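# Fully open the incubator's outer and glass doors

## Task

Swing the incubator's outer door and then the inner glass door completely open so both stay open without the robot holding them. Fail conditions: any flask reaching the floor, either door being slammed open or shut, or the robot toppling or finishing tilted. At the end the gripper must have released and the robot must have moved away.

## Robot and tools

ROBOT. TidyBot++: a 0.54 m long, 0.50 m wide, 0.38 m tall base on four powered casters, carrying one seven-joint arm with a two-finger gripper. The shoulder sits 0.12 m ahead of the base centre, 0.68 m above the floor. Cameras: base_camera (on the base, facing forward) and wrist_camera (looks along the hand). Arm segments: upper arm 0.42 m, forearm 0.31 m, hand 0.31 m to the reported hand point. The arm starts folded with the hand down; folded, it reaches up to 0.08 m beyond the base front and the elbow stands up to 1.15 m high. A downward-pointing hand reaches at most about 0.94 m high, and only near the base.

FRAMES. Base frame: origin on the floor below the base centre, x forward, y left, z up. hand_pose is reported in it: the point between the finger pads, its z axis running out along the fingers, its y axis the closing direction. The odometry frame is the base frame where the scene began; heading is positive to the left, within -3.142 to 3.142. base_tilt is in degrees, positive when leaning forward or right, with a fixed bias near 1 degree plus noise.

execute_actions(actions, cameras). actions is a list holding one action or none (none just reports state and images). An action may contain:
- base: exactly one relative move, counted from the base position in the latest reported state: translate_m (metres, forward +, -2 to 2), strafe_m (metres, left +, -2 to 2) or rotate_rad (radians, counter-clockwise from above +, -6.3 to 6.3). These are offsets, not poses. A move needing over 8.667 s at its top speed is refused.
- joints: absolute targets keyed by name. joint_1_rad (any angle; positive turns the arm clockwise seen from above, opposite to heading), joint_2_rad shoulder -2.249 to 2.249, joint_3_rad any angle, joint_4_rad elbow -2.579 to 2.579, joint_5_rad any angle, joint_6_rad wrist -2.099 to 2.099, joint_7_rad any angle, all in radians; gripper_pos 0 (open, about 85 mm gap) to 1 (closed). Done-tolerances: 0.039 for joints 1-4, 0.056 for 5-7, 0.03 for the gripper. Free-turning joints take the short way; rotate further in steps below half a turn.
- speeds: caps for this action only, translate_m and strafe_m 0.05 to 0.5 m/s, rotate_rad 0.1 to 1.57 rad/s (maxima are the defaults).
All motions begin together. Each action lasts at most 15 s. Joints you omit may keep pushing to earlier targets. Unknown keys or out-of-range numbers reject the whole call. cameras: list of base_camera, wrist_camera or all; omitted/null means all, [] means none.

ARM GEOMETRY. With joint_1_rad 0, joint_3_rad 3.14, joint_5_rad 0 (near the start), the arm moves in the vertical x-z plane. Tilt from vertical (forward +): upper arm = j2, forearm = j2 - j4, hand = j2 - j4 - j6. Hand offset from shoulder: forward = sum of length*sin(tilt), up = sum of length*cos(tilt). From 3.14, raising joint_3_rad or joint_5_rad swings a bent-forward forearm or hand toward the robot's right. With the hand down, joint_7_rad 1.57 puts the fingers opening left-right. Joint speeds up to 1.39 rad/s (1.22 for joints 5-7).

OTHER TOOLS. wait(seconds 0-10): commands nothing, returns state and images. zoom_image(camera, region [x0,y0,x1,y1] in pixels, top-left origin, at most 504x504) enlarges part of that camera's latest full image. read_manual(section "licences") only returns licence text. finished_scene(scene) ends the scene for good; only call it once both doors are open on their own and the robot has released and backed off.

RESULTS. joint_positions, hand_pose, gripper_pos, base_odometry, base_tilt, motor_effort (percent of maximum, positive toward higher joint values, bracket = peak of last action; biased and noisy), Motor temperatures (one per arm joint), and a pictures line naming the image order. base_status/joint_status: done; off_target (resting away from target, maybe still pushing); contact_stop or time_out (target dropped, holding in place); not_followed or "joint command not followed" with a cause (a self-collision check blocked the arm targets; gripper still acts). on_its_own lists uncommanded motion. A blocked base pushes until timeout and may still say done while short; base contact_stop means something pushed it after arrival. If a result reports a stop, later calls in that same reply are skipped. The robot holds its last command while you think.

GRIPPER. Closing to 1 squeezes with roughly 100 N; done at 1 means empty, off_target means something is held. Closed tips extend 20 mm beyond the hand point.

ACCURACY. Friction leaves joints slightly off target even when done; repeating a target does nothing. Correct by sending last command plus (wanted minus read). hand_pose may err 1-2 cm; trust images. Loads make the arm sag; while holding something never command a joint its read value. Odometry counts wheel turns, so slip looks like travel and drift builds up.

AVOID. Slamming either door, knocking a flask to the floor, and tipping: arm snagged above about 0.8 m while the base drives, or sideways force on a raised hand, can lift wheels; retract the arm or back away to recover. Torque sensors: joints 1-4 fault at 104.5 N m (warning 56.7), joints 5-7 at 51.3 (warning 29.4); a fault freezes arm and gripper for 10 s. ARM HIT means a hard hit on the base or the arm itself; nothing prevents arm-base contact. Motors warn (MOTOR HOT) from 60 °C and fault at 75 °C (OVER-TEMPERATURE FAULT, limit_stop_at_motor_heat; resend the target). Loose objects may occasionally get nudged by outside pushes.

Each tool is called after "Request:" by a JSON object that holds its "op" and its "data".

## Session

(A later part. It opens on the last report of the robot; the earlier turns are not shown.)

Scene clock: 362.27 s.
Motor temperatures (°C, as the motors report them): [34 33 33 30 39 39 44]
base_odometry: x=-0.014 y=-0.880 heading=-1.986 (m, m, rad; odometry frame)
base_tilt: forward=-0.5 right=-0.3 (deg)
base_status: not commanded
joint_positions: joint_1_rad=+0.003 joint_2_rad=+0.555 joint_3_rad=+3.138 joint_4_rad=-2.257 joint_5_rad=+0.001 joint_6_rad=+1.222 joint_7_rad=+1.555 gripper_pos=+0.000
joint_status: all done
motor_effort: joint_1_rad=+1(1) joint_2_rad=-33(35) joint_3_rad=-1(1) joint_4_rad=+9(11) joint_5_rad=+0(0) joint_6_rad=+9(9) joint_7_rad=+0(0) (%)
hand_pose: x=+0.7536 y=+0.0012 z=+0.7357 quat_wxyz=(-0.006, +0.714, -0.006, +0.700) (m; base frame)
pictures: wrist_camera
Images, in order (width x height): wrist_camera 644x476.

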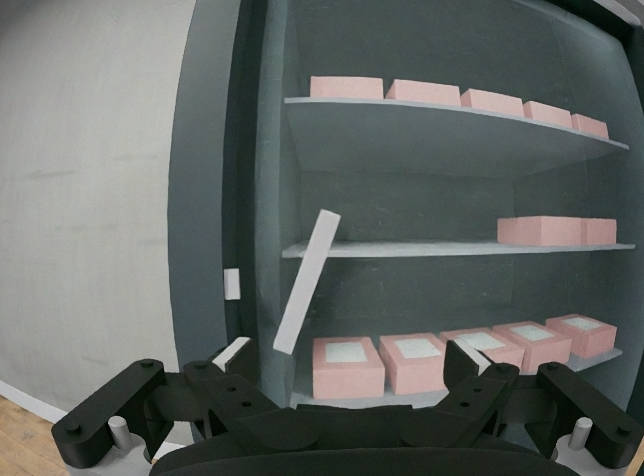

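Request:
{"op": "execute_actions", "data": {"actions": [{"base":{"strafe_m":0.032},"joints":{"joint_2_rad":0.51,"joint_6_rad":1.2,"joint_7_rad":1.27,"gripper_pos":0.2}}], "cameras": []}}

Request:
{"op": "execute_actions", "data": {"actions": [{"base":{"translate_m":0.1},"speeds":{"translate_m":0.08}}], "cameras": ["wrist_camera"]}}

Scene clock: 374.20 s.
Motor temperatures (°C, as the motors report them): [34 33 33 30 39 39 44]
base_odometry: x=+0.015 y=-0.892 heading=-1.986 (m, m, rad; odometry frame)
base_tilt: forward=-0.5 right=-0.2 (deg)
base_status: done
joint_positions: joint_1_rad=-0.004 joint_2_rad=+0.516 joint_3_rad=+3.138 joint_4_rad=-2.257 joint_5_rad=+0.001 joint_6_rad=+1.222 joint_7_rad=+1.287 gripper_pos=+0.200
joint_status: all done
motor_effort: joint_1_rad=+1(3) joint_2_rad=-32(35) joint_3_rad=-1(4) joint_4_rad=+10(10) joint_5_rad=+0(2) joint_6_rad=+9(8) joint_7_rad=+1(0) (%)
hand_pose: x=+0.7510 y=+0.0054 z=+0.7603 quat_wxyz=(-0.104, +0.694, -0.097, +0.706) (m; base frame)
pictures: none
No camera images: the call's "cameras" was empty. Leave "cameras" out to get every camera's image.

Scene clock: 375.97 s.
Motor temperatures (°C, as the motors report them): [34 33 33 30 39 39 44]
base_odometry: x=-0.025 y=-0.984 heading=-1.986 (m, m, rad; odometry frame)
base_tilt: forward=-0.5 right=-0.2 (deg)
base_status: done
joint_positions: joint_1_rad=-0.004 joint_2_rad=+0.515 joint_3_rad=+3.138 joint_4_rad=-2.258 joint_5_rad=+0.001 joint_6_rad=+1.222 joint_7_rad=+1.287 gripper_pos=+0.200
joint_status: not commanded
motor_effort: joint_1_rad=+1(0) joint_2_rad=-32(34) joint_3_rad=-1(2) joint_4_rad=+10(11) joint_5_rad=+0(1) joint_6_rad=+9(9) joint_7_rad=+0(1) (%)
hand_pose: x=+0.7507 y=+0.0054 z=+0.7610 quat_wxyz=(-0.104, +0.693, -0.097, +0.707) (m; base frame)
pictures: wrist_camera
Images, in order (width x height): wrist_camera 644x476.

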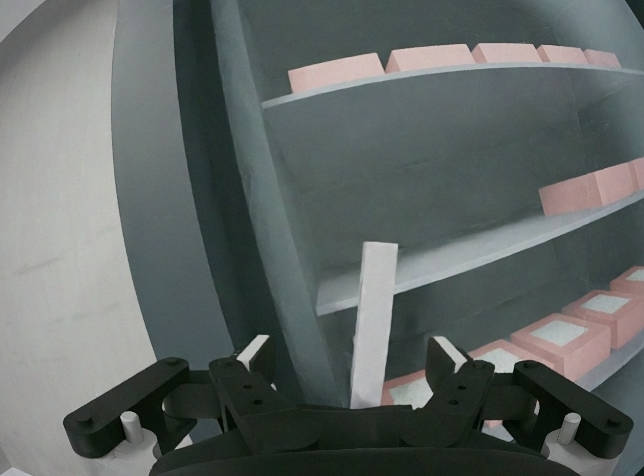

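Request:
{"op": "execute_actions", "data": {"actions": [{"base":{"translate_m":0.04},"joints":{"gripper_pos":0.4},"speeds":{"translate_m":0.05}}], "cameras": ["wrist_camera"]}}

Scene clock: 380.87 s.
Motor temperatures (°C, as the motors report them): [34 33 33 30 39 39 44]
base_odometry: x=-0.041 y=-1.021 heading=-1.985 (m, m, rad; odometry frame)
base_tilt: forward=-0.5 right=-0.3 (deg)
base_status: done
joint_positions: joint_1_rad=-0.003 joint_2_rad=+0.515 joint_3_rad=+3.138 joint_4_rad=-2.258 joint_5_rad=+0.001 joint_6_rad=+1.222 joint_7_rad=+1.287 gripper_pos=+0.400
joint_status: all done
motor_effort: joint_1_rad=+0(3) joint_2_rad=-32(35) joint_3_rad=-1(2) joint_4_rad=+10(11) joint_5_rad=+0(0) joint_6_rad=+9(9) joint_7_rad=+0(0) (%)
hand_pose: x=+0.7507 y=+0.0054 z=+0.7612 quat_wxyz=(-0.104, +0.693, -0.097, +0.707) (m; base frame)
pictures: wrist_camera
Images, in order (width x height): wrist_camera 644x476.

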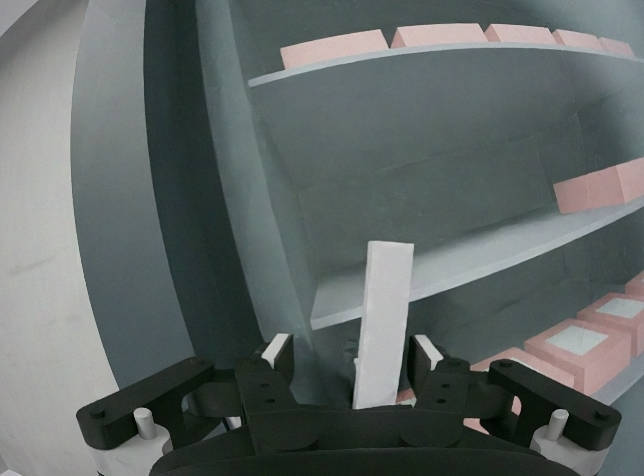

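Request:
{"op": "execute_actions", "data": {"actions": [{"base":{"translate_m":0.015},"speeds":{"translate_m":0.05}}], "cameras": []}}

Request:
{"op": "execute_actions", "data": {"actions": [{"joints":{"gripper_pos":1.0}}], "cameras": ["wrist_camera"]}}

Request:
{"op": "execute_actions", "data": {"actions": [{"base":{"translate_m":-0.06},"speeds":{"translate_m":0.05}}], "cameras": ["wrist_camera"]}}

Scene clock: 387.10 s.
Motor temperatures (°C, as the motors report them): [34 33 33 30 39 39 44]
base_odometry: x=-0.047 y=-1.035 heading=-1.985 (m, m, rad; odometry frame)
base_tilt: forward=-0.5 right=-0.3 (deg)
base_status: done
joint_positions: joint_1_rad=-0.004 joint_2_rad=+0.499 joint_3_rad=+3.138 joint_4_rad=-2.282 joint_5_rad=+0.001 joint_6_rad=+1.222 joint_7_rad=+1.287 gripper_pos=+0.400
joint_status: not commanded
motor_effort: joint_1_rad=+1(3) joint_2_rad=-28(33) joint_3_rad=+0(2) joint_4_rad=+13(17) joint_5_rad=+0(1) joint_6_rad=+7(9) joint_7_rad=+0(1) (%)
hand_pose: x=+0.7424 y=+0.0054 z=+0.7608 quat_wxyz=(-0.103, +0.696, -0.097, +0.704) (m; base frame)
pictures: none
No camera images: the call's "cameras" was empty. Leave "cameras" out to get every camera's image.

Scene clock: 387.97 s.
Motor temperatures (°C, as the motors report them): [34 33 33 30 39 39 44]
base_odometry: x=-0.047 y=-1.034 heading=-1.985 (m, m, rad; odometry frame)
base_tilt: forward=-0.6 right=-0.3 (deg)
base_status: not commanded
joint_positions: joint_1_rad=+0.008 joint_2_rad=+0.498 joint_3_rad=+3.140 joint_4_rad=-2.290 joint_5_rad=-0.004 joint_6_rad=+1.222 joint_7_rad=+1.287 gripper_pos=+0.843
joint_status: gripper_pos off_target (ended at +0.843, target +1.000)
motor_effort: joint_1_rad=-1(5) joint_2_rad=-29(32) joint_3_rad=-3(7) joint_4_rad=+14(17) joint_5_rad=+0(6) joint_6_rad=+7(11) joint_7_rad=-1(0) (%)
hand_pose: x=+0.7401 y=-0.0044 z=+0.7583 quat_wxyz=(-0.097, +0.698, -0.104, +0.702) (m; base frame)
pictures: wrist_camera
Images, in order (width x height): wrist_camera 644x476.

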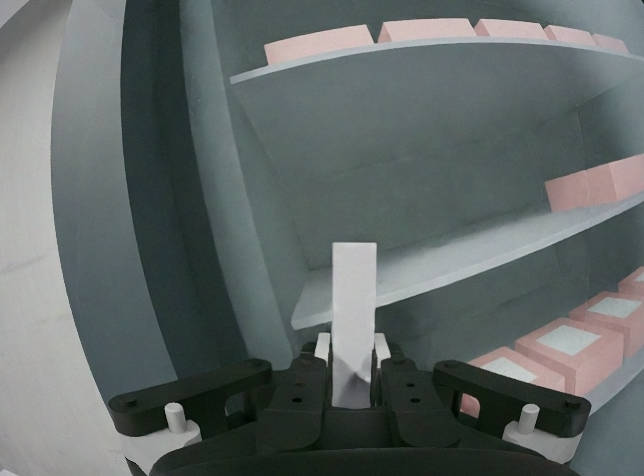

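Scene clock: 389.63 s.
Motor temperatures (°C, as the motors report them): [34 33 33 30 39 39 44]
base_odometry: x=-0.023 y=-0.979 heading=-1.986 (m, m, rad; odometry frame)
base_tilt: forward=-0.6 right=-0.3 (deg)
base_status: done
joint_positions: joint_1_rad=+0.018 joint_2_rad=+0.513 joint_3_rad=+3.140 joint_4_rad=-2.266 joint_5_rad=-0.004 joint_6_rad=+1.221 joint_7_rad=+1.287 gripper_pos=+0.843
joint_status: not commanded
motor_effort: joint_1_rad=-3(5) joint_2_rad=-33(37) joint_3_rad=-5(5) joint_4_rad=+6(13) joint_5_rad=-1(2) joint_6_rad=+8(12) joint_7_rad=-1(0) (%)
hand_pose: x=+0.7481 y=-0.0107 z=+0.7583 quat_wxyz=(-0.094, +0.694, -0.107, +0.705) (m; base frame)
pictures: wrist_camera
Images, in order (width x height): wrist_camera 644x476.

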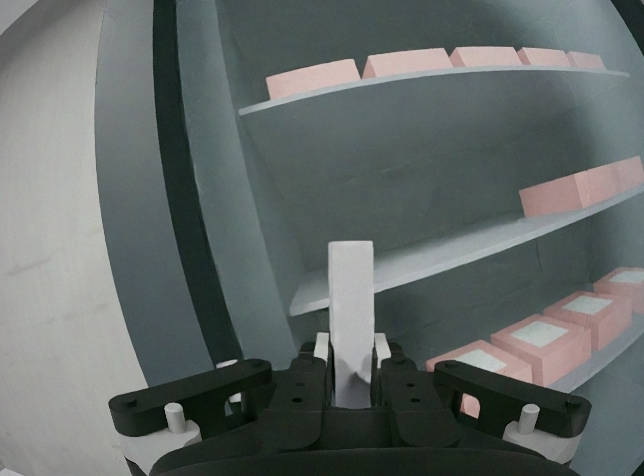

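Request:
{"op": "execute_actions", "data": {"actions": [{"base":{"translate_m":-0.07},"speeds":{"translate_m":0.05}}], "cameras": []}}

Request:
{"op": "execute_actions", "data": {"actions": [{"base":{"strafe_m":-0.03},"joints":{"joint_1_rad":-0.04},"speeds":{"strafe_m":0.05}}], "cameras": []}}

Request:
{"op": "execute_actions", "data": {"actions": [{"base":{"translate_m":-0.07},"speeds":{"translate_m":0.05}}]}}

Scene clock: 401.83 s.
Motor temperatures (°C, as the motors report them): [34 33 33 30 39 39 44]
base_odometry: x=+0.006 y=-0.915 heading=-1.986 (m, m, rad; odometry frame)
base_tilt: forward=-0.5 right=-0.2 (deg)
base_status: done
joint_positions: joint_1_rad=+0.026 joint_2_rad=+0.516 joint_3_rad=+3.148 joint_4_rad=-2.261 joint_5_rad=-0.002 joint_6_rad=+1.221 joint_7_rad=+1.287 gripper_pos=+0.843
joint_status: not commanded
motor_effort: joint_1_rad=-5(7) joint_2_rad=-32(37) joint_3_rad=-6(8) joint_4_rad=+6(7) joint_5_rad=+1(3) joint_6_rad=+7(10) joint_7_rad=-1(1) (%)
hand_pose: x=+0.7498 y=-0.0191 z=+0.7586 quat_wxyz=(-0.088, +0.693, -0.110, +0.707) (m; base frame)
pictures: none
No camera images: the call's "cameras" was empty. Leave "cameras" out to get every camera's image.

Scene clock: 402.90 s.
Motor temperatures (°C, as the motors report them): [34 33 33 30 39 39 44]
base_odometry: x=-0.022 y=-0.903 heading=-1.986 (m, m, rad; odometry frame)
base_tilt: forward=-0.5 right=-0.2 (deg)
base_status: done
joint_positions: joint_1_rad=-0.028 joint_2_rad=+0.516 joint_3_rad=+3.149 joint_4_rad=-2.261 joint_5_rad=-0.003 joint_6_rad=+1.221 joint_7_rad=+1.287 gripper_pos=+0.843
joint_status: all done
motor_effort: joint_1_rad=-1(8) joint_2_rad=-32(32) joint_3_rad=-3(9) joint_4_rad=+7(8) joint_5_rad=+0(4) joint_6_rad=+8(8) joint_7_rad=-1(1) (%)
hand_pose: x=+0.7499 y=+0.0146 z=+0.7586 quat_wxyz=(-0.107, +0.696, -0.092, +0.704) (m; base frame)
pictures: none
No camera images: the call's "cameras" was empty. Leave "cameras" out to get every camera's image.

Scene clock: 404.77 s.
Motor temperatures (°C, as the motors report them): [34 33 33 30 39 39 44]
base_odometry: x=+0.006 y=-0.839 heading=-1.986 (m, m, rad; odometry frame)
base_tilt: forward=-0.6 right=-0.2 (deg)
base_status: done
joint_positions: joint_1_rad=-0.001 joint_2_rad=+0.517 joint_3_rad=+3.159 joint_4_rad=-2.260 joint_5_rad=-0.016 joint_6_rad=+1.221 joint_7_rad=+1.287 gripper_pos=+0.843
joint_status: not commanded
motor_effort: joint_1_rad=-7(9) joint_2_rad=-33(36) joint_3_rad=-8(10) joint_4_rad=+7(10) joint_5_rad=+5(6) joint_6_rad=+9(10) joint_7_rad=-1(0) (%)
hand_pose: x=+0.7503 y=-0.0117 z=+0.7586 quat_wxyz=(-0.089, +0.693, -0.108, +0.707) (m; base frame)
pictures: base_camera, wrist_camera
Images, in order (width x height): base_camera 644x364, wrist_camera 644x476.

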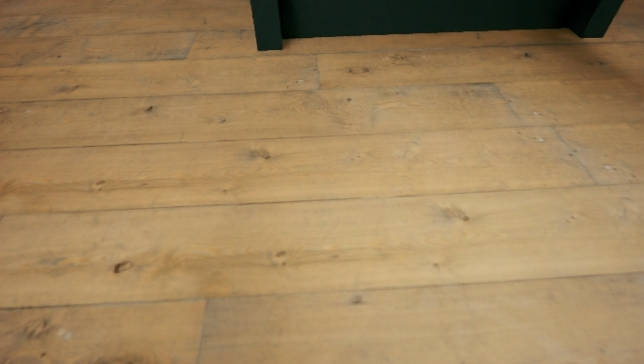

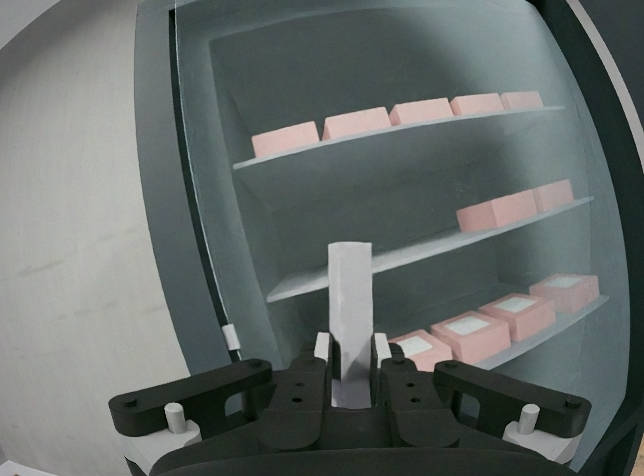

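Request:
{"op": "execute_actions", "data": {"actions": [{"base":{"strafe_m":-0.05},"speeds":{"strafe_m":0.05}}], "cameras": []}}

Request:
{"op": "execute_actions", "data": {"actions": [{"base":{"translate_m":-0.07},"speeds":{"translate_m":0.05}}], "cameras": []}}

Request:
{"op": "execute_actions", "data": {"actions": [{"base":{"strafe_m":-0.06},"speeds":{"strafe_m":0.05}}], "cameras": []}}

Request:
{"op": "execute_actions", "data": {"actions": [{"base":{"translate_m":-0.05},"speeds":{"translate_m":0.05}}], "cameras": ["wrist_camera"]}}

Scene clock: 415.33 s.
Motor temperatures (°C, as the motors report them): [34 33 33 30 39 39 44]
base_odometry: x=-0.040 y=-0.818 heading=-1.986 (m, m, rad; odometry frame)
base_tilt: forward=-0.5 right=-0.2 (deg)
base_status: done
joint_positions: joint_1_rad=-0.056 joint_2_rad=+0.517 joint_3_rad=+3.144 joint_4_rad=-2.260 joint_5_rad=+0.010 joint_6_rad=+1.221 joint_7_rad=+1.287 gripper_pos=+0.844
joint_status: not commanded
motor_effort: joint_1_rad=+3(7) joint_2_rad=-34(35) joint_3_rad=+1(8) joint_4_rad=+11(12) joint_5_rad=-2(4) joint_6_rad=+10(10) joint_7_rad=+0(1) (%)
hand_pose: x=+0.7491 y=+0.0384 z=+0.7586 quat_wxyz=(-0.121, +0.698, -0.075, +0.702) (m; base frame)
pictures: none
No camera images: the call's "cameras" was empty. Leave "cameras" out to get every camera's image.

Scene clock: 417.20 s.
Motor temperatures (°C, as the motors report them): [34 33 33 30 39 39 44]
base_odometry: x=-0.012 y=-0.754 heading=-1.986 (m, m, rad; odometry frame)
base_tilt: forward=-0.5 right=-0.2 (deg)
base_status: done
joint_positions: joint_1_rad=-0.010 joint_2_rad=+0.517 joint_3_rad=+3.152 joint_4_rad=-2.260 joint_5_rad=-0.013 joint_6_rad=+1.221 joint_7_rad=+1.287 gripper_pos=+0.845
joint_status: not commanded
motor_effort: joint_1_rad=-5(7) joint_2_rad=-34(36) joint_3_rad=-6(9) joint_4_rad=+8(12) joint_5_rad=+4(6) joint_6_rad=+10(12) joint_7_rad=+0(1) (%)
hand_pose: x=+0.7504 y=-0.0019 z=+0.7585 quat_wxyz=(-0.096, +0.694, -0.103, +0.706) (m; base frame)
pictures: none
No camera images: the call's "cameras" was empty. Leave "cameras" out to get every camera's image.

Scene clock: 418.83 s.
Motor temperatures (°C, as the motors report them): [34 33 33 30 39 39 44]
base_odometry: x=-0.067 y=-0.729 heading=-1.987 (m, m, rad; odometry frame)
base_tilt: forward=-0.5 right=-0.3 (deg)
base_status: done
joint_positions: joint_1_rad=-0.068 joint_2_rad=+0.517 joint_3_rad=+3.131 joint_4_rad=-2.261 joint_5_rad=+0.020 joint_6_rad=+1.221 joint_7_rad=+1.287 gripper_pos=+0.849
joint_status: not commanded
motor_effort: joint_1_rad=+6(9) joint_2_rad=-32(34) joint_3_rad=+3(6) joint_4_rad=+10(12) joint_5_rad=-3(6) joint_6_rad=+8(10) joint_7_rad=+1(0) (%)
hand_pose: x=+0.7474 y=+0.0553 z=+0.7583 quat_wxyz=(-0.133, +0.699, -0.065, +0.699) (m; base frame)
pictures: none
No camera images: the call's "cameras" was empty. Leave "cameras" out to get every camera's image.

Scene clock: 420.30 s.
Motor temperatures (°C, as the motors report them): [34 33 33 30 39 39 44]
base_odometry: x=-0.047 y=-0.683 heading=-1.987 (m, m, rad; odometry frame)
base_tilt: forward=-0.5 right=-0.3 (deg)
base_status: done
joint_positions: joint_1_rad=-0.046 joint_2_rad=+0.504 joint_3_rad=+3.130 joint_4_rad=-2.267 joint_5_rad=+0.016 joint_6_rad=+1.221 joint_7_rad=+1.287 gripper_pos=+0.999
joint_status: not commanded
on_its_own: gripper_pos moved +0.150 to your old target +1.000
motor_effort: joint_1_rad=+1(8) joint_2_rad=-32(35) joint_3_rad=-1(7) joint_4_rad=+10(15) joint_5_rad=+0(8) joint_6_rad=+9(11) joint_7_rad=+1(1) (%)
hand_pose: x=+0.7459 y=+0.0409 z=+0.7638 quat_wxyz=(-0.126, +0.696, -0.074, +0.703) (m; base frame)
pictures: wrist_camera
Images, in order (width x height): wrist_camera 644x476.

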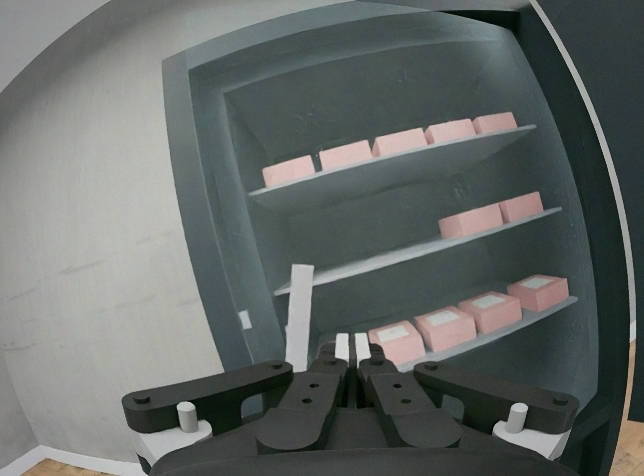

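Request:
{"op": "execute_actions", "data": {"actions": [{"base":{"translate_m":-0.1},"speeds":{"translate_m":0.2}}], "cameras": []}}

Request:
{"op": "execute_actions", "data": {"actions": [{"base":{"strafe_m":0.45},"joints":{"joint_7_rad":1.57}}], "cameras": []}}

Request:
{"op": "execute_actions", "data": {"actions": [{"base":{"translate_m":0.2},"joints":{"joint_1_rad":0.45,"joint_3_rad":3.14,"joint_5_rad":0},"speeds":{"translate_m":0.15}}]}}

Scene clock: 439.67 s.
Motor temperatures (°C, as the motors report them): [34 33 33 30 39 39 44]
base_odometry: x=-0.006 y=-0.592 heading=-1.987 (m, m, rad; odometry frame)
base_tilt: forward=-0.5 right=-0.3 (deg)
base_status: done
joint_positions: joint_1_rad=-0.046 joint_2_rad=+0.505 joint_3_rad=+3.130 joint_4_rad=-2.267 joint_5_rad=+0.016 joint_6_rad=+1.221 joint_7_rad=+1.287 gripper_pos=+0.999
joint_status: not commanded
motor_effort: joint_1_rad=+1(1) joint_2_rad=-32(34) joint_3_rad=-2(2) joint_4_rad=+10(11) joint_5_rad=+0(1) joint_6_rad=+9(10) joint_7_rad=+1(0) (%)
hand_pose: x=+0.7460 y=+0.0409 z=+0.7632 quat_wxyz=(-0.126, +0.696, -0.074, +0.703) (m; base frame)
pictures: none
No camera images: the call's "cameras" was empty. Leave "cameras" out to get every camera's image.

Scene clock: 441.93 s.
Motor temperatures (°C, as the motors report them): [34 33 33 30 39 39 44]
base_odometry: x=+0.406 y=-0.773 heading=-1.986 (m, m, rad; odometry frame)
base_tilt: forward=-0.5 right=-0.3 (deg)
base_status: done
joint_positions: joint_1_rad=-0.046 joint_2_rad=+0.505 joint_3_rad=+3.130 joint_4_rad=-2.267 joint_5_rad=+0.016 joint_6_rad=+1.221 joint_7_rad=+1.555 gripper_pos=+0.999
joint_status: all done
motor_effort: joint_1_rad=+1(4) joint_2_rad=-32(34) joint_3_rad=-2(3) joint_4_rad=+10(10) joint_5_rad=+1(1) joint_6_rad=+8(9) joint_7_rad=+0(0) (%)
hand_pose: x=+0.7460 y=+0.0405 z=+0.7632 quat_wxyz=(-0.031, +0.700, +0.019, +0.713) (m; base frame)
pictures: none
No camera images: the call's "cameras" was empty. Leave "cameras" out to get every camera's image.

Scene clock: 443.93 s.
Motor temperatures (°C, as the motors report them): [34 33 33 30 39 39 44]
base_odometry: x=+0.325 y=-0.956 heading=-1.986 (m, m, rad; odometry frame)
base_tilt: forward=-0.5 right=-0.2 (deg)
base_status: done
joint_positions: joint_1_rad=+0.444 joint_2_rad=+0.505 joint_3_rad=+3.130 joint_4_rad=-2.267 joint_5_rad=+0.016 joint_6_rad=+1.221 joint_7_rad=+1.555 gripper_pos=+0.999
joint_status: all done
motor_effort: joint_1_rad=+1(0) joint_2_rad=-32(34) joint_3_rad=-1(2) joint_4_rad=+10(10) joint_5_rad=+0(2) joint_6_rad=+9(9) joint_7_rad=+0(0) (%)
hand_pose: x=+0.6913 y=-0.2593 z=+0.7630 quat_wxyz=(+0.143, +0.684, -0.151, +0.700) (m; base frame)
pictures: base_camera, wrist_camera
Images, in order (width x height): base_camera 644x364, wrist_camera 644x476.

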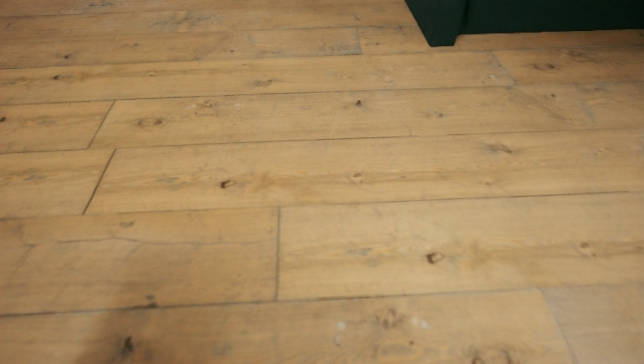

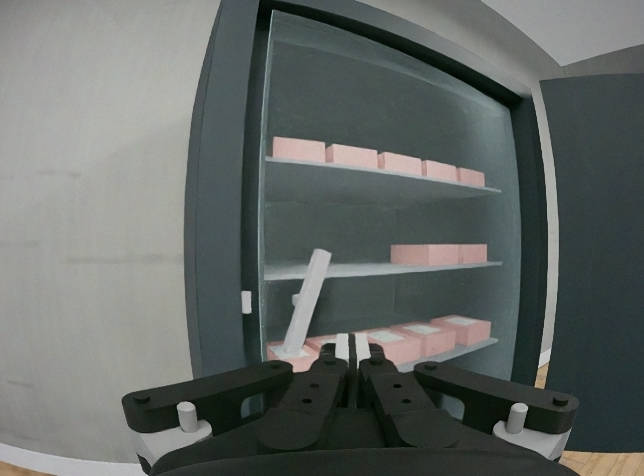

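Request:
{"op": "zoom_image", "data": {"camera": "wrist_camera", "region": [180, 0, 420, 380]}}

Region (180, 0, 420, 380) of wrist_camera's 644x476 image, scaled by 1.326; it fills the left 318 columns of this view, and the rest is white.

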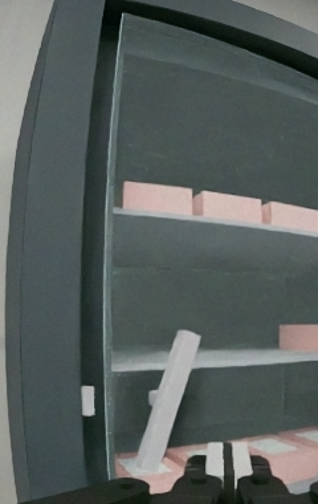

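Request:
{"op": "execute_actions", "data": {"actions": [{"base":{"strafe_m":0.2},"joints":{"joint_1_rad":0.8}}], "cameras": ["wrist_camera"]}}

Scene clock: 462.00 s.
Motor temperatures (°C, as the motors report them): [34 33 33 30 39 39 44]
base_odometry: x=+0.508 y=-1.037 heading=-1.986 (m, m, rad; odometry frame)
base_tilt: forward=-0.5 right=-0.2 (deg)
base_status: done
joint_positions: joint_1_rad=+0.791 joint_2_rad=+0.506 joint_3_rad=+3.130 joint_4_rad=-2.267 joint_5_rad=+0.016 joint_6_rad=+1.221 joint_7_rad=+1.555 gripper_pos=+0.999
joint_status: all done
motor_effort: joint_1_rad=+1(2) joint_2_rad=-32(35) joint_3_rad=+0(2) joint_4_rad=+10(11) joint_5_rad=+1(1) joint_6_rad=+9(10) joint_7_rad=+0(0) (%)
hand_pose: x=+0.5692 y=-0.4383 z=+0.7628 quat_wxyz=(+0.262, +0.647, -0.267, +0.664) (m; base frame)
pictures: wrist_camera
Images, in order (width x height): wrist_camera 644x476.

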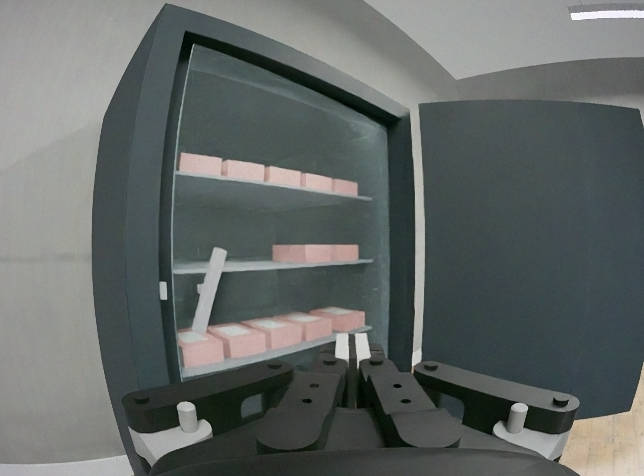

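Request:
{"op": "execute_actions", "data": {"actions": [{"joints":{"joint_1_rad":0,"joint_2_rad":0.565,"joint_3_rad":3.14,"joint_4_rad":-2.57,"joint_5_rad":0,"joint_6_rad":1.57,"joint_7_rad":1.27,"gripper_pos":0.4}}], "cameras": []}}

Request:
{"op": "execute_actions", "data": {"actions": [{"base":{"strafe_m":-0.5}}], "cameras": []}}

Request:
{"op": "execute_actions", "data": {"actions": [{"base":{"translate_m":0.18},"speeds":{"translate_m":0.15}}]}}

Scene clock: 510.70 s.
Motor temperatures (°C, as the motors report them): [34 33 33 30 39 39 44]
base_odometry: x=+0.508 y=-1.037 heading=-1.986 (m, m, rad; odometry frame)
base_tilt: forward=-0.5 right=-0.3 (deg)
base_status: not commanded
joint_positions: joint_1_rad=+0.006 joint_2_rad=+0.548 joint_3_rad=+3.130 joint_4_rad=-2.547 joint_5_rad=+0.016 joint_6_rad=+1.529 joint_7_rad=+1.306 gripper_pos=+0.400
joint_status: all done
motor_effort: joint_1_rad=+1(3) joint_2_rad=-27(32) joint_3_rad=-1(2) joint_4_rad=+5(10) joint_5_rad=+0(1) joint_6_rad=+9(9) joint_7_rad=+0(2) (%)
hand_pose: x=+0.6640 y=+0.0079 z=+0.7283 quat_wxyz=(-0.102, +0.700, -0.088, +0.701) (m; base frame)
pictures: none
No camera images: the call's "cameras" was empty. Leave "cameras" out to get every camera's image.

Scene clock: 513.23 s.
Motor temperatures (°C, as the motors report them): [34 33 33 30 39 39 44]
base_odometry: x=+0.050 y=-0.836 heading=-1.985 (m, m, rad; odometry frame)
base_tilt: forward=-0.5 right=-0.3 (deg)
base_status: done
joint_positions: joint_1_rad=+0.004 joint_2_rad=+0.554 joint_3_rad=+3.130 joint_4_rad=-2.549 joint_5_rad=+0.015 joint_6_rad=+1.532 joint_7_rad=+1.306 gripper_pos=+0.400
joint_status: not commanded
motor_effort: joint_1_rad=+1(2) joint_2_rad=-28(29) joint_3_rad=-1(3) joint_4_rad=+5(7) joint_5_rad=+0(1) joint_6_rad=+8(9) joint_7_rad=+1(0) (%)
hand_pose: x=+0.6635 y=+0.0090 z=+0.7252 quat_wxyz=(-0.102, +0.702, -0.088, +0.699) (m; base frame)
pictures: none
No camera images: the call's "cameras" was empty. Leave "cameras" out to get every camera's image.

Scene clock: 515.10 s.
Motor temperatures (°C, as the motors report them): [34 33 33 30 39 39 44]
base_odometry: x=-0.022 y=-1.001 heading=-1.985 (m, m, rad; odometry frame)
base_tilt: forward=-0.5 right=-0.3 (deg)
base_status: done
joint_positions: joint_1_rad=+0.004 joint_2_rad=+0.557 joint_3_rad=+3.130 joint_4_rad=-2.552 joint_5_rad=+0.015 joint_6_rad=+1.532 joint_7_rad=+1.306 gripper_pos=+0.400
joint_status: not commanded
motor_effort: joint_1_rad=+0(2) joint_2_rad=-28(30) joint_3_rad=-1(2) joint_4_rad=+5(6) joint_5_rad=+0(1) joint_6_rad=+8(9) joint_7_rad=+1(1) (%)
hand_pose: x=+0.6626 y=+0.0090 z=+0.7231 quat_wxyz=(-0.102, +0.704, -0.088, +0.698) (m; base frame)
pictures: base_camera, wrist_camera
Images, in order (width x height): base_camera 644x364, wrist_camera 644x476.

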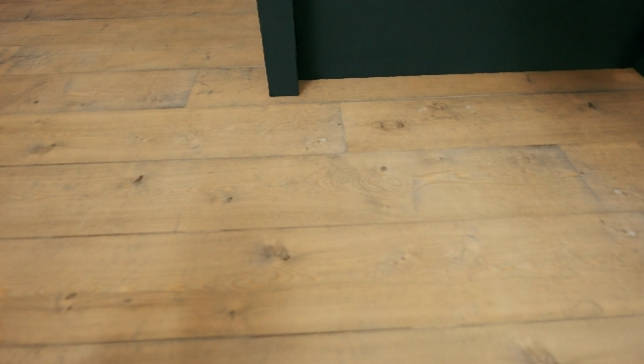

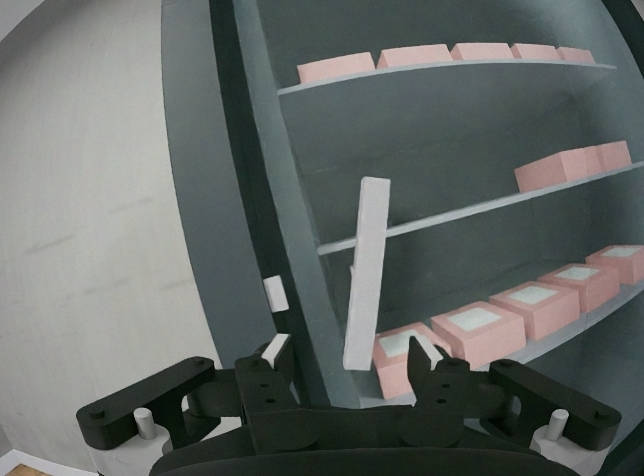

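Request:
{"op": "execute_actions", "data": {"actions": [{"base":{"translate_m":0.09},"joints":{"joint_6_rad":1.64},"speeds":{"translate_m":0.08}}], "cameras": ["wrist_camera"]}}

Scene clock: 522.13 s.
Motor temperatures (°C, as the motors report them): [34 33 33 30 39 39 44]
base_odometry: x=-0.059 y=-1.084 heading=-1.985 (m, m, rad; odometry frame)
base_tilt: forward=-0.5 right=-0.2 (deg)
base_status: done
joint_positions: joint_1_rad=+0.004 joint_2_rad=+0.559 joint_3_rad=+3.130 joint_4_rad=-2.556 joint_5_rad=+0.015 joint_6_rad=+1.608 joint_7_rad=+1.306 gripper_pos=+0.400
joint_status: all done
motor_effort: joint_1_rad=+1(1) joint_2_rad=-28(29) joint_3_rad=-1(3) joint_4_rad=+5(8) joint_5_rad=+0(1) joint_6_rad=+8(10) joint_7_rad=+0(1) (%)
hand_pose: x=+0.6609 y=+0.0089 z=+0.7443 quat_wxyz=(-0.106, +0.679, -0.085, +0.722) (m; base frame)
pictures: wrist_camera
Images, in order (width x height): wrist_camera 644x476.

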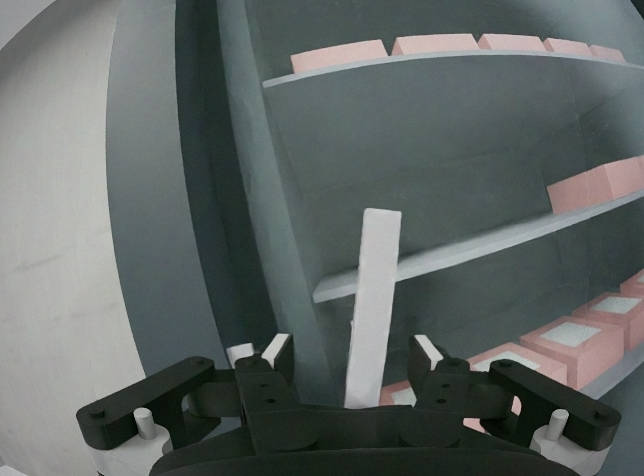

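Request:
{"op": "execute_actions", "data": {"actions": [{"base":{"translate_m":0.05},"speeds":{"translate_m":0.05}}], "cameras": ["wrist_camera"]}}

Scene clock: 527.60 s.
Motor temperatures (°C, as the motors report them): [34 33 33 30 39 39 44]
base_odometry: x=-0.077 y=-1.126 heading=-1.993 (m, m, rad; odometry frame)
base_tilt: forward=-0.6 right=-0.2 (deg)
base_status: translate_m time_out (by the wheels' count: +0.046 of +0.050)
joint_positions: joint_1_rad=+0.012 joint_2_rad=+0.555 joint_3_rad=+3.130 joint_4_rad=-2.573 joint_5_rad=+0.007 joint_6_rad=+1.616 joint_7_rad=+1.306 gripper_pos=+0.400
joint_status: not commanded
motor_effort: joint_1_rad=-1(5) joint_2_rad=-27(31) joint_3_rad=-3(5) joint_4_rad=+5(14) joint_5_rad=+1(5) joint_6_rad=+10(19) joint_7_rad=+1(1) (%)
hand_pose: x=+0.6556 y=+0.0018 z=+0.7431 quat_wxyz=(-0.100, +0.680, -0.091, +0.720) (m; base frame)
pictures: wrist_camera
Images, in order (width x height): wrist_camera 644x476.

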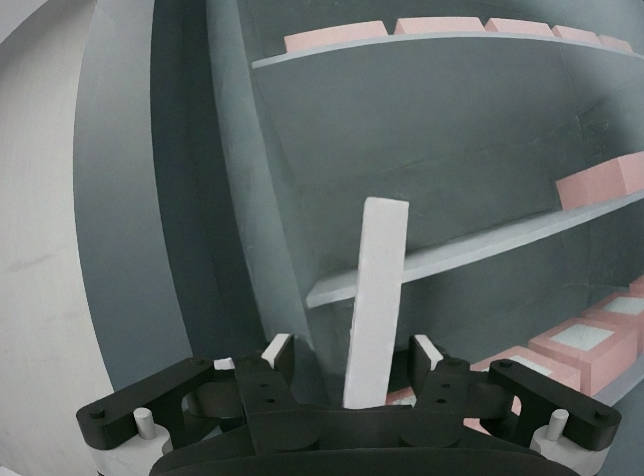

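Request:
{"op": "execute_actions", "data": {"actions": [{"base":{"translate_m":-0.006},"joints":{"gripper_pos":1.0},"speeds":{"translate_m":0.05}}], "cameras": []}}

Request:
{"op": "execute_actions", "data": {"actions": [{"base":{"translate_m":-0.07},"speeds":{"translate_m":0.05}}], "cameras": []}}

Request:
{"op": "execute_actions", "data": {"actions": [{"base":{"strafe_m":-0.05},"joints":{"joint_5_rad":-0.12},"speeds":{"strafe_m":0.05}}], "cameras": []}}

Request:
{"op": "execute_actions", "data": {"actions": [{"base":{"translate_m":-0.055},"speeds":{"translate_m":0.05}}], "cameras": []}}

Request:
{"op": "execute_actions", "data": {"actions": [{"base":{"strafe_m":-0.045},"joints":{"joint_5_rad":-0.23},"speeds":{"strafe_m":0.05}}], "cameras": ["wrist_camera"]}}

Scene clock: 547.80 s.
Motor temperatures (°C, as the motors report them): [34 33 33 30 39 39 44]
base_odometry: x=-0.075 y=-1.120 heading=-1.994 (m, m, rad; odometry frame)
base_tilt: forward=-0.5 right=-0.2 (deg)
base_status: done
joint_positions: joint_1_rad=+0.012 joint_2_rad=+0.561 joint_3_rad=+3.136 joint_4_rad=-2.573 joint_5_rad=-0.004 joint_6_rad=+1.616 joint_7_rad=+1.305 gripper_pos=+0.845
joint_status: gripper_pos off_target (ended at +0.845, target +1.000)
motor_effort: joint_1_rad=+0(5) joint_2_rad=-26(30) joint_3_rad=-2(7) joint_4_rad=+5(4) joint_5_rad=+1(8) joint_6_rad=+8(12) joint_7_rad=+0(0) (%)
hand_pose: x=+0.6560 y=-0.0040 z=+0.7403 quat_wxyz=(-0.093, +0.681, -0.096, +0.720) (m; base frame)
pictures: none
No camera images: the call's "cameras" was empty. Leave "cameras" out to get every camera's image.

Scene clock: 549.67 s.
Motor temperatures (°C, as the motors report them): [34 33 33 30 39 39 44]
base_odometry: x=-0.046 y=-1.056 heading=-1.993 (m, m, rad; odometry frame)
base_tilt: forward=-0.5 right=-0.2 (deg)
base_status: done
joint_positions: joint_1_rad=+0.023 joint_2_rad=+0.563 joint_3_rad=+3.142 joint_4_rad=-2.570 joint_5_rad=-0.004 joint_6_rad=+1.617 joint_7_rad=+1.305 gripper_pos=+0.845
joint_status: not commanded
motor_effort: joint_1_rad=-4(6) joint_2_rad=-27(31) joint_3_rad=-5(6) joint_4_rad=+2(4) joint_5_rad=+2(4) joint_6_rad=+7(11) joint_7_rad=+1(0) (%)
hand_pose: x=+0.6568 y=-0.0127 z=+0.7402 quat_wxyz=(-0.086, +0.680, -0.100, +0.721) (m; base frame)
pictures: none
No camera images: the call's "cameras" was empty. Leave "cameras" out to get every camera's image.

Scene clock: 551.10 s.
Motor temperatures (°C, as the motors report them): [34 33 33 30 39 39 44]
base_odometry: x=-0.091 y=-1.035 heading=-1.993 (m, m, rad; odometry frame)
base_tilt: forward=-0.5 right=-0.3 (deg)
base_status: done
joint_positions: joint_1_rad=-0.062 joint_2_rad=+0.563 joint_3_rad=+3.103 joint_4_rad=-2.570 joint_5_rad=-0.049 joint_6_rad=+1.617 joint_7_rad=+1.305 gripper_pos=+0.845
joint_status: joint_5_rad off_target (ended at -0.049, target -0.120)
motor_effort: joint_1_rad=+12(16) joint_2_rad=-29(29) joint_3_rad=+8(11) joint_4_rad=+6(6) joint_5_rad=-10(14) joint_6_rad=+10(11) joint_7_rad=+0(1) (%)
hand_pose: x=+0.6553 y=+0.0355 z=+0.7404 quat_wxyz=(-0.119, +0.683, -0.083, +0.716) (m; base frame)
pictures: none
No camera images: the call's "cameras" was empty. Leave "cameras" out to get every camera's image.

Scene clock: 552.67 s.
Motor temperatures (°C, as the motors report them): [34 33 33 30 39 39 44]
base_odometry: x=-0.069 y=-0.985 heading=-1.993 (m, m, rad; odometry frame)
base_tilt: forward=-0.5 right=-0.3 (deg)
base_status: done
joint_positions: joint_1_rad=-0.029 joint_2_rad=+0.564 joint_3_rad=+3.103 joint_4_rad=-2.569 joint_5_rad=-0.056 joint_6_rad=+1.617 joint_7_rad=+1.305 gripper_pos=+0.845
joint_status: not commanded
motor_effort: joint_1_rad=+6(12) joint_2_rad=-28(30) joint_3_rad=+4(8) joint_4_rad=+2(8) joint_5_rad=-7(10) joint_6_rad=+9(12) joint_7_rad=+0(0) (%)
hand_pose: x=+0.6566 y=+0.0156 z=+0.7401 quat_wxyz=(-0.105, +0.681, -0.097, +0.718) (m; base frame)
pictures: none
No camera images: the call's "cameras" was empty. Leave "cameras" out to get every camera's image.

Scene clock: 554.00 s.
Motor temperatures (°C, as the motors report them): [34 33 33 30 39 39 44]
base_odometry: x=-0.110 y=-0.967 heading=-1.993 (m, m, rad; odometry frame)
base_tilt: forward=-0.5 right=-0.3 (deg)
base_status: done
joint_positions: joint_1_rad=-0.102 joint_2_rad=+0.563 joint_3_rad=+3.068 joint_4_rad=-2.569 joint_5_rad=-0.105 joint_6_rad=+1.617 joint_7_rad=+1.305 gripper_pos=+0.845
joint_status: joint_5_rad off_target (ended at -0.105, target -0.230)
motor_effort: joint_1_rad=+20(22) joint_2_rad=-28(28) joint_3_rad=+15(18) joint_4_rad=+6(8) joint_5_rad=-18(22) joint_6_rad=+10(11) joint_7_rad=+0(0) (%)
hand_pose: x=+0.6531 y=+0.0548 z=+0.7401 quat_wxyz=(-0.131, +0.683, -0.085, +0.713) (m; base frame)
pictures: wrist_camera
Images, in order (width x height): wrist_camera 644x476.

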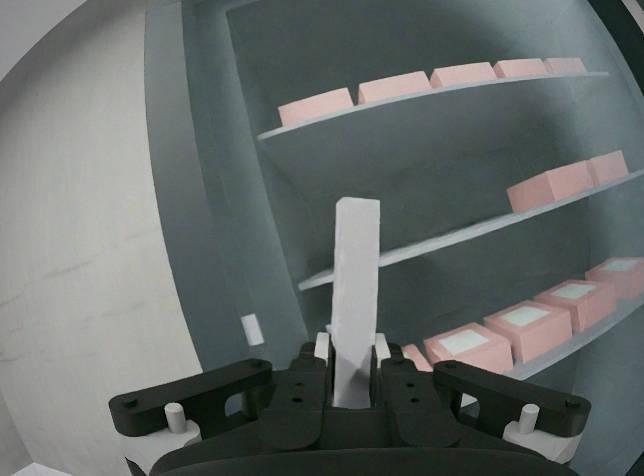

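Request:
{"op": "execute_actions", "data": {"actions": [{"base":{"translate_m":-0.07},"speeds":{"translate_m":0.05}}], "cameras": []}}

Request:
{"op": "execute_actions", "data": {"actions": [{"base":{"strafe_m":-0.04},"joints":{"joint_5_rad":-0.35},"speeds":{"strafe_m":0.05}}], "cameras": []}}

Request:
{"op": "execute_actions", "data": {"actions": [{"base":{"translate_m":-0.04},"speeds":{"translate_m":0.05}}], "cameras": []}}

Request:
{"op": "execute_actions", "data": {"actions": [{"base":{"strafe_m":-0.05},"joints":{"joint_5_rad":-0.47},"speeds":{"strafe_m":0.05}}], "cameras": ["wrist_camera"]}}

Scene clock: 568.00 s.
Motor temperatures (°C, as the motors report them): [34 33 33 30 39 39 44]
base_odometry: x=-0.081 y=-0.902 heading=-1.993 (m, m, rad; odometry frame)
base_tilt: forward=-0.6 right=-0.3 (deg)
base_status: done
joint_positions: joint_1_rad=-0.059 joint_2_rad=+0.566 joint_3_rad=+3.070 joint_4_rad=-2.569 joint_5_rad=-0.134 joint_6_rad=+1.617 joint_7_rad=+1.302 gripper_pos=+0.845
joint_status: not commanded
motor_effort: joint_1_rad=+12(20) joint_2_rad=-29(32) joint_3_rad=+8(16) joint_4_rad=+5(8) joint_5_rad=-12(19) joint_6_rad=+10(13) joint_7_rad=+2(2) (%)
hand_pose: x=+0.6553 y=+0.0216 z=+0.7386 quat_wxyz=(-0.105, +0.681, -0.112, +0.716) (m; base frame)
pictures: none
No camera images: the call's "cameras" was empty. Leave "cameras" out to get every camera's image.

Scene clock: 569.23 s.
Motor temperatures (°C, as the motors report them): [34 33 33 30 39 39 44]
base_odometry: x=-0.118 y=-0.886 heading=-1.992 (m, m, rad; odometry frame)
base_tilt: forward=-0.6 right=-0.2 (deg)
base_status: done
joint_positions: joint_1_rad=-0.130 joint_2_rad=+0.565 joint_3_rad=+3.043 joint_4_rad=-2.569 joint_5_rad=-0.193 joint_6_rad=+1.617 joint_7_rad=+1.301 gripper_pos=+0.845
joint_status: joint_5_rad off_target (ended at -0.193, target -0.350)
motor_effort: joint_1_rad=+25(28) joint_2_rad=-26(29) joint_3_rad=+19(22) joint_4_rad=+7(8) joint_5_rad=-23(26) joint_6_rad=+8(10) joint_7_rad=+1(1) (%)
hand_pose: x=+0.6516 y=+0.0526 z=+0.7384 quat_wxyz=(-0.123, +0.683, -0.105, +0.713) (m; base frame)
pictures: none
No camera images: the call's "cameras" was empty. Leave "cameras" out to get every camera's image.

Scene clock: 570.50 s.
Motor temperatures (°C, as the motors report them): [34 33 33 30 39 39 44]
base_odometry: x=-0.101 y=-0.849 heading=-1.992 (m, m, rad; odometry frame)
base_tilt: forward=-0.5 right=-0.3 (deg)
base_status: done
joint_positions: joint_1_rad=-0.093 joint_2_rad=+0.564 joint_3_rad=+3.043 joint_4_rad=-2.570 joint_5_rad=-0.217 joint_6_rad=+1.617 joint_7_rad=+1.301 gripper_pos=+0.845
joint_status: not commanded
motor_effort: joint_1_rad=+18(25) joint_2_rad=-29(30) joint_3_rad=+14(20) joint_4_rad=+7(9) joint_5_rad=-16(23) joint_6_rad=+11(12) joint_7_rad=+1(1) (%)
hand_pose: x=+0.6527 y=+0.0255 z=+0.7379 quat_wxyz=(-0.101, +0.680, -0.126, +0.716) (m; base frame)
pictures: none
No camera images: the call's "cameras" was empty. Leave "cameras" out to get every camera's image.

Scene clock: 571.93 s.
Motor temperatures (°C, as the motors report them): [34 33 33 30 40 39 44]
base_odometry: x=-0.147 y=-0.829 heading=-1.991 (m, m, rad; odometry frame)
base_tilt: forward=-0.5 right=-0.3 (deg)
base_status: done
joint_positions: joint_1_rad=-0.168 joint_2_rad=+0.561 joint_3_rad=+3.010 joint_4_rad=-2.572 joint_5_rad=-0.272 joint_6_rad=+1.618 joint_7_rad=+1.301 gripper_pos=+0.845
joint_status: joint_5_rad off_target (ended at -0.272, target -0.470)
motor_effort: joint_1_rad=+33(36) joint_2_rad=-24(29) joint_3_rad=+26(29) joint_4_rad=+8(10) joint_5_rad=-28(31) joint_6_rad=+9(11) joint_7_rad=+0(1) (%)
hand_pose: x=+0.6468 y=+0.0616 z=+0.7376 quat_wxyz=(-0.123, +0.683, -0.116, +0.710) (m; base frame)
pictures: wrist_camera
Images, in order (width x height): wrist_camera 644x476.

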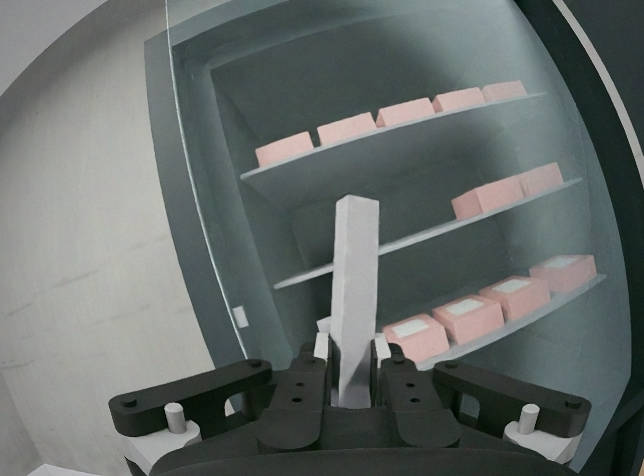

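Request:
{"op": "execute_actions", "data": {"actions": [{"joints":{"joint_5_rad":0.0}}], "cameras": []}}

Request:
{"op": "execute_actions", "data": {"actions": [{"joints":{"joint_5_rad":0.3}}], "cameras": ["wrist_camera"]}}

Scene clock: 588.50 s.
Motor temperatures (°C, as the motors report them): [34 33 34 30 40 39 44]
base_odometry: x=-0.147 y=-0.829 heading=-1.992 (m, m, rad; odometry frame)
base_tilt: forward=-0.5 right=-0.2 (deg)
base_status: not commanded
joint_positions: joint_1_rad=-0.041 joint_2_rad=+0.570 joint_3_rad=+3.084 joint_4_rad=-2.573 joint_5_rad=+0.056 joint_6_rad=+1.618 joint_7_rad=+1.301 gripper_pos=+0.845
joint_status: joint_5_rad off_target (ended at +0.056, target +0.000)
motor_effort: joint_1_rad=+10(32) joint_2_rad=-31(31) joint_3_rad=+6(27) joint_4_rad=+8(10) joint_5_rad=-8(28) joint_6_rad=+12(13) joint_7_rad=+1(1) (%)
hand_pose: x=+0.6518 y=+0.0649 z=+0.7373 quat_wxyz=(-0.159, +0.688, -0.054, +0.706) (m; base frame)
pictures: none
No camera images: the call's "cameras" was empty. Leave "cameras" out to get every camera's image.

Scene clock: 589.23 s.
Motor temperatures (°C, as the motors report them): [34 33 34 30 40 39 44]
base_odometry: x=-0.147 y=-0.829 heading=-1.992 (m, m, rad; odometry frame)
base_tilt: forward=-0.5 right=-0.3 (deg)
base_status: not commanded
joint_positions: joint_1_rad=+0.032 joint_2_rad=+0.569 joint_3_rad=+3.145 joint_4_rad=-2.570 joint_5_rad=+0.264 joint_6_rad=+1.618 joint_7_rad=+1.301 gripper_pos=+0.845
joint_status: all done
motor_effort: joint_1_rad=-5(9) joint_2_rad=-28(31) joint_3_rad=-6(6) joint_4_rad=+2(7) joint_5_rad=+6(8) joint_6_rad=+9(12) joint_7_rad=+1(1) (%)
hand_pose: x=+0.6491 y=+0.0641 z=+0.7367 quat_wxyz=(-0.178, +0.690, -0.013, +0.702) (m; base frame)
pictures: wrist_camera
Images, in order (width x height): wrist_camera 644x476.

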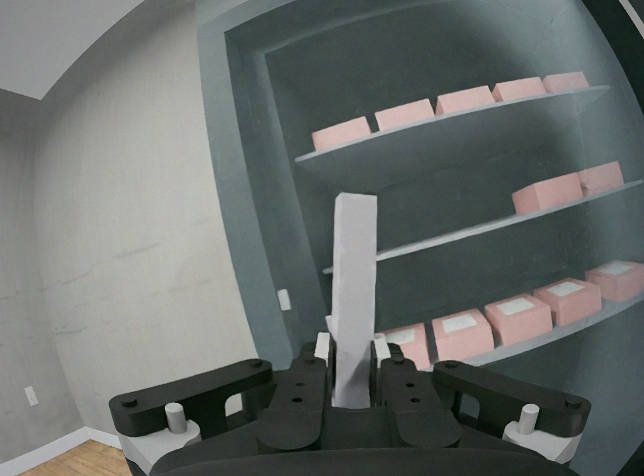

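Request:
{"op": "execute_actions", "data": {"actions": [{"base":{"strafe_m":-0.07},"joints":{"joint_5_rad":0.45},"speeds":{"strafe_m":0.05}}], "cameras": []}}

Request:
{"op": "execute_actions", "data": {"actions": [{"base":{"translate_m":-0.04},"speeds":{"translate_m":0.05}}], "cameras": []}}

Request:
{"op": "execute_actions", "data": {"actions": [{"base":{"strafe_m":-0.09},"joints":{"joint_5_rad":0.62},"speeds":{"strafe_m":0.05}}], "cameras": ["wrist_camera"]}}

Scene clock: 600.47 s.
Motor temperatures (°C, as the motors report them): [34 33 34 30 40 39 44]
base_odometry: x=-0.211 y=-0.800 heading=-1.993 (m, m, rad; odometry frame)
base_tilt: forward=-0.5 right=-0.2 (deg)
base_status: done
joint_positions: joint_1_rad=+0.006 joint_2_rad=+0.569 joint_3_rad=+3.162 joint_4_rad=-2.567 joint_5_rad=+0.436 joint_6_rad=+1.618 joint_7_rad=+1.300 gripper_pos=+0.852
joint_status: all done
motor_effort: joint_1_rad=-1(11) joint_2_rad=-29(31) joint_3_rad=-3(12) joint_4_rad=+3(6) joint_5_rad=+2(12) joint_6_rad=+9(11) joint_7_rad=+1(2) (%)
hand_pose: x=+0.6322 y=+0.1214 z=+0.7363 quat_wxyz=(-0.238, +0.688, +0.054, +0.683) (m; base frame)
pictures: none
No camera images: the call's "cameras" was empty. Leave "cameras" out to get every camera's image.

Scene clock: 601.73 s.
Motor temperatures (°C, as the motors report them): [34 33 34 30 40 39 44]
base_odometry: x=-0.195 y=-0.763 heading=-1.993 (m, m, rad; odometry frame)
base_tilt: forward=-0.5 right=-0.2 (deg)
base_status: done
joint_positions: joint_1_rad=+0.036 joint_2_rad=+0.571 joint_3_rad=+3.162 joint_4_rad=-2.564 joint_5_rad=+0.414 joint_6_rad=+1.618 joint_7_rad=+1.300 gripper_pos=+0.852
joint_status: not commanded
motor_effort: joint_1_rad=-6(8) joint_2_rad=-30(32) joint_3_rad=-9(11) joint_4_rad=+0(5) joint_5_rad=+7(9) joint_6_rad=+10(12) joint_7_rad=+1(2) (%)
hand_pose: x=+0.6390 y=+0.0995 z=+0.7363 quat_wxyz=(-0.221, +0.689, +0.036, +0.689) (m; base frame)
pictures: none
No camera images: the call's "cameras" was empty. Leave "cameras" out to get every camera's image.

Scene clock: 604.00 s.
Motor temperatures (°C, as the motors report them): [34 33 34 30 40 39 44]
base_odometry: x=-0.277 y=-0.726 heading=-1.993 (m, m, rad; odometry frame)
base_tilt: forward=-0.5 right=-0.2 (deg)
base_status: done
joint_positions: joint_1_rad=+0.006 joint_2_rad=+0.572 joint_3_rad=+3.166 joint_4_rad=-2.560 joint_5_rad=+0.608 joint_6_rad=+1.618 joint_7_rad=+1.300 gripper_pos=+0.854
joint_status: all done
motor_effort: joint_1_rad=+0(13) joint_2_rad=-29(32) joint_3_rad=-4(15) joint_4_rad=+3(6) joint_5_rad=+1(13) joint_6_rad=+10(13) joint_7_rad=+1(2) (%)
hand_pose: x=+0.6093 y=+0.1671 z=+0.7357 quat_wxyz=(-0.294, +0.681, +0.113, +0.661) (m; base frame)
pictures: wrist_camera
Images, in order (width x height): wrist_camera 644x476.

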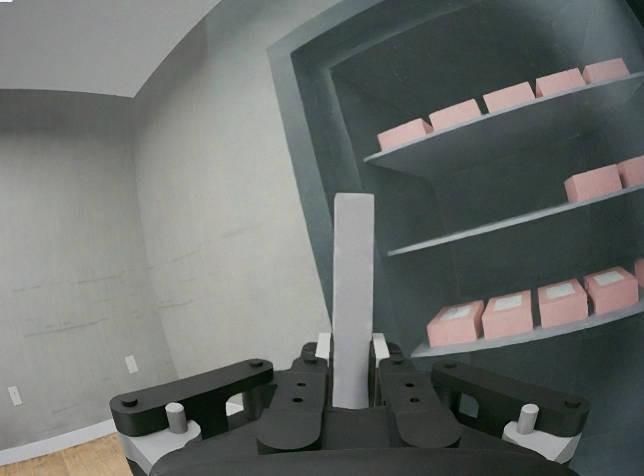

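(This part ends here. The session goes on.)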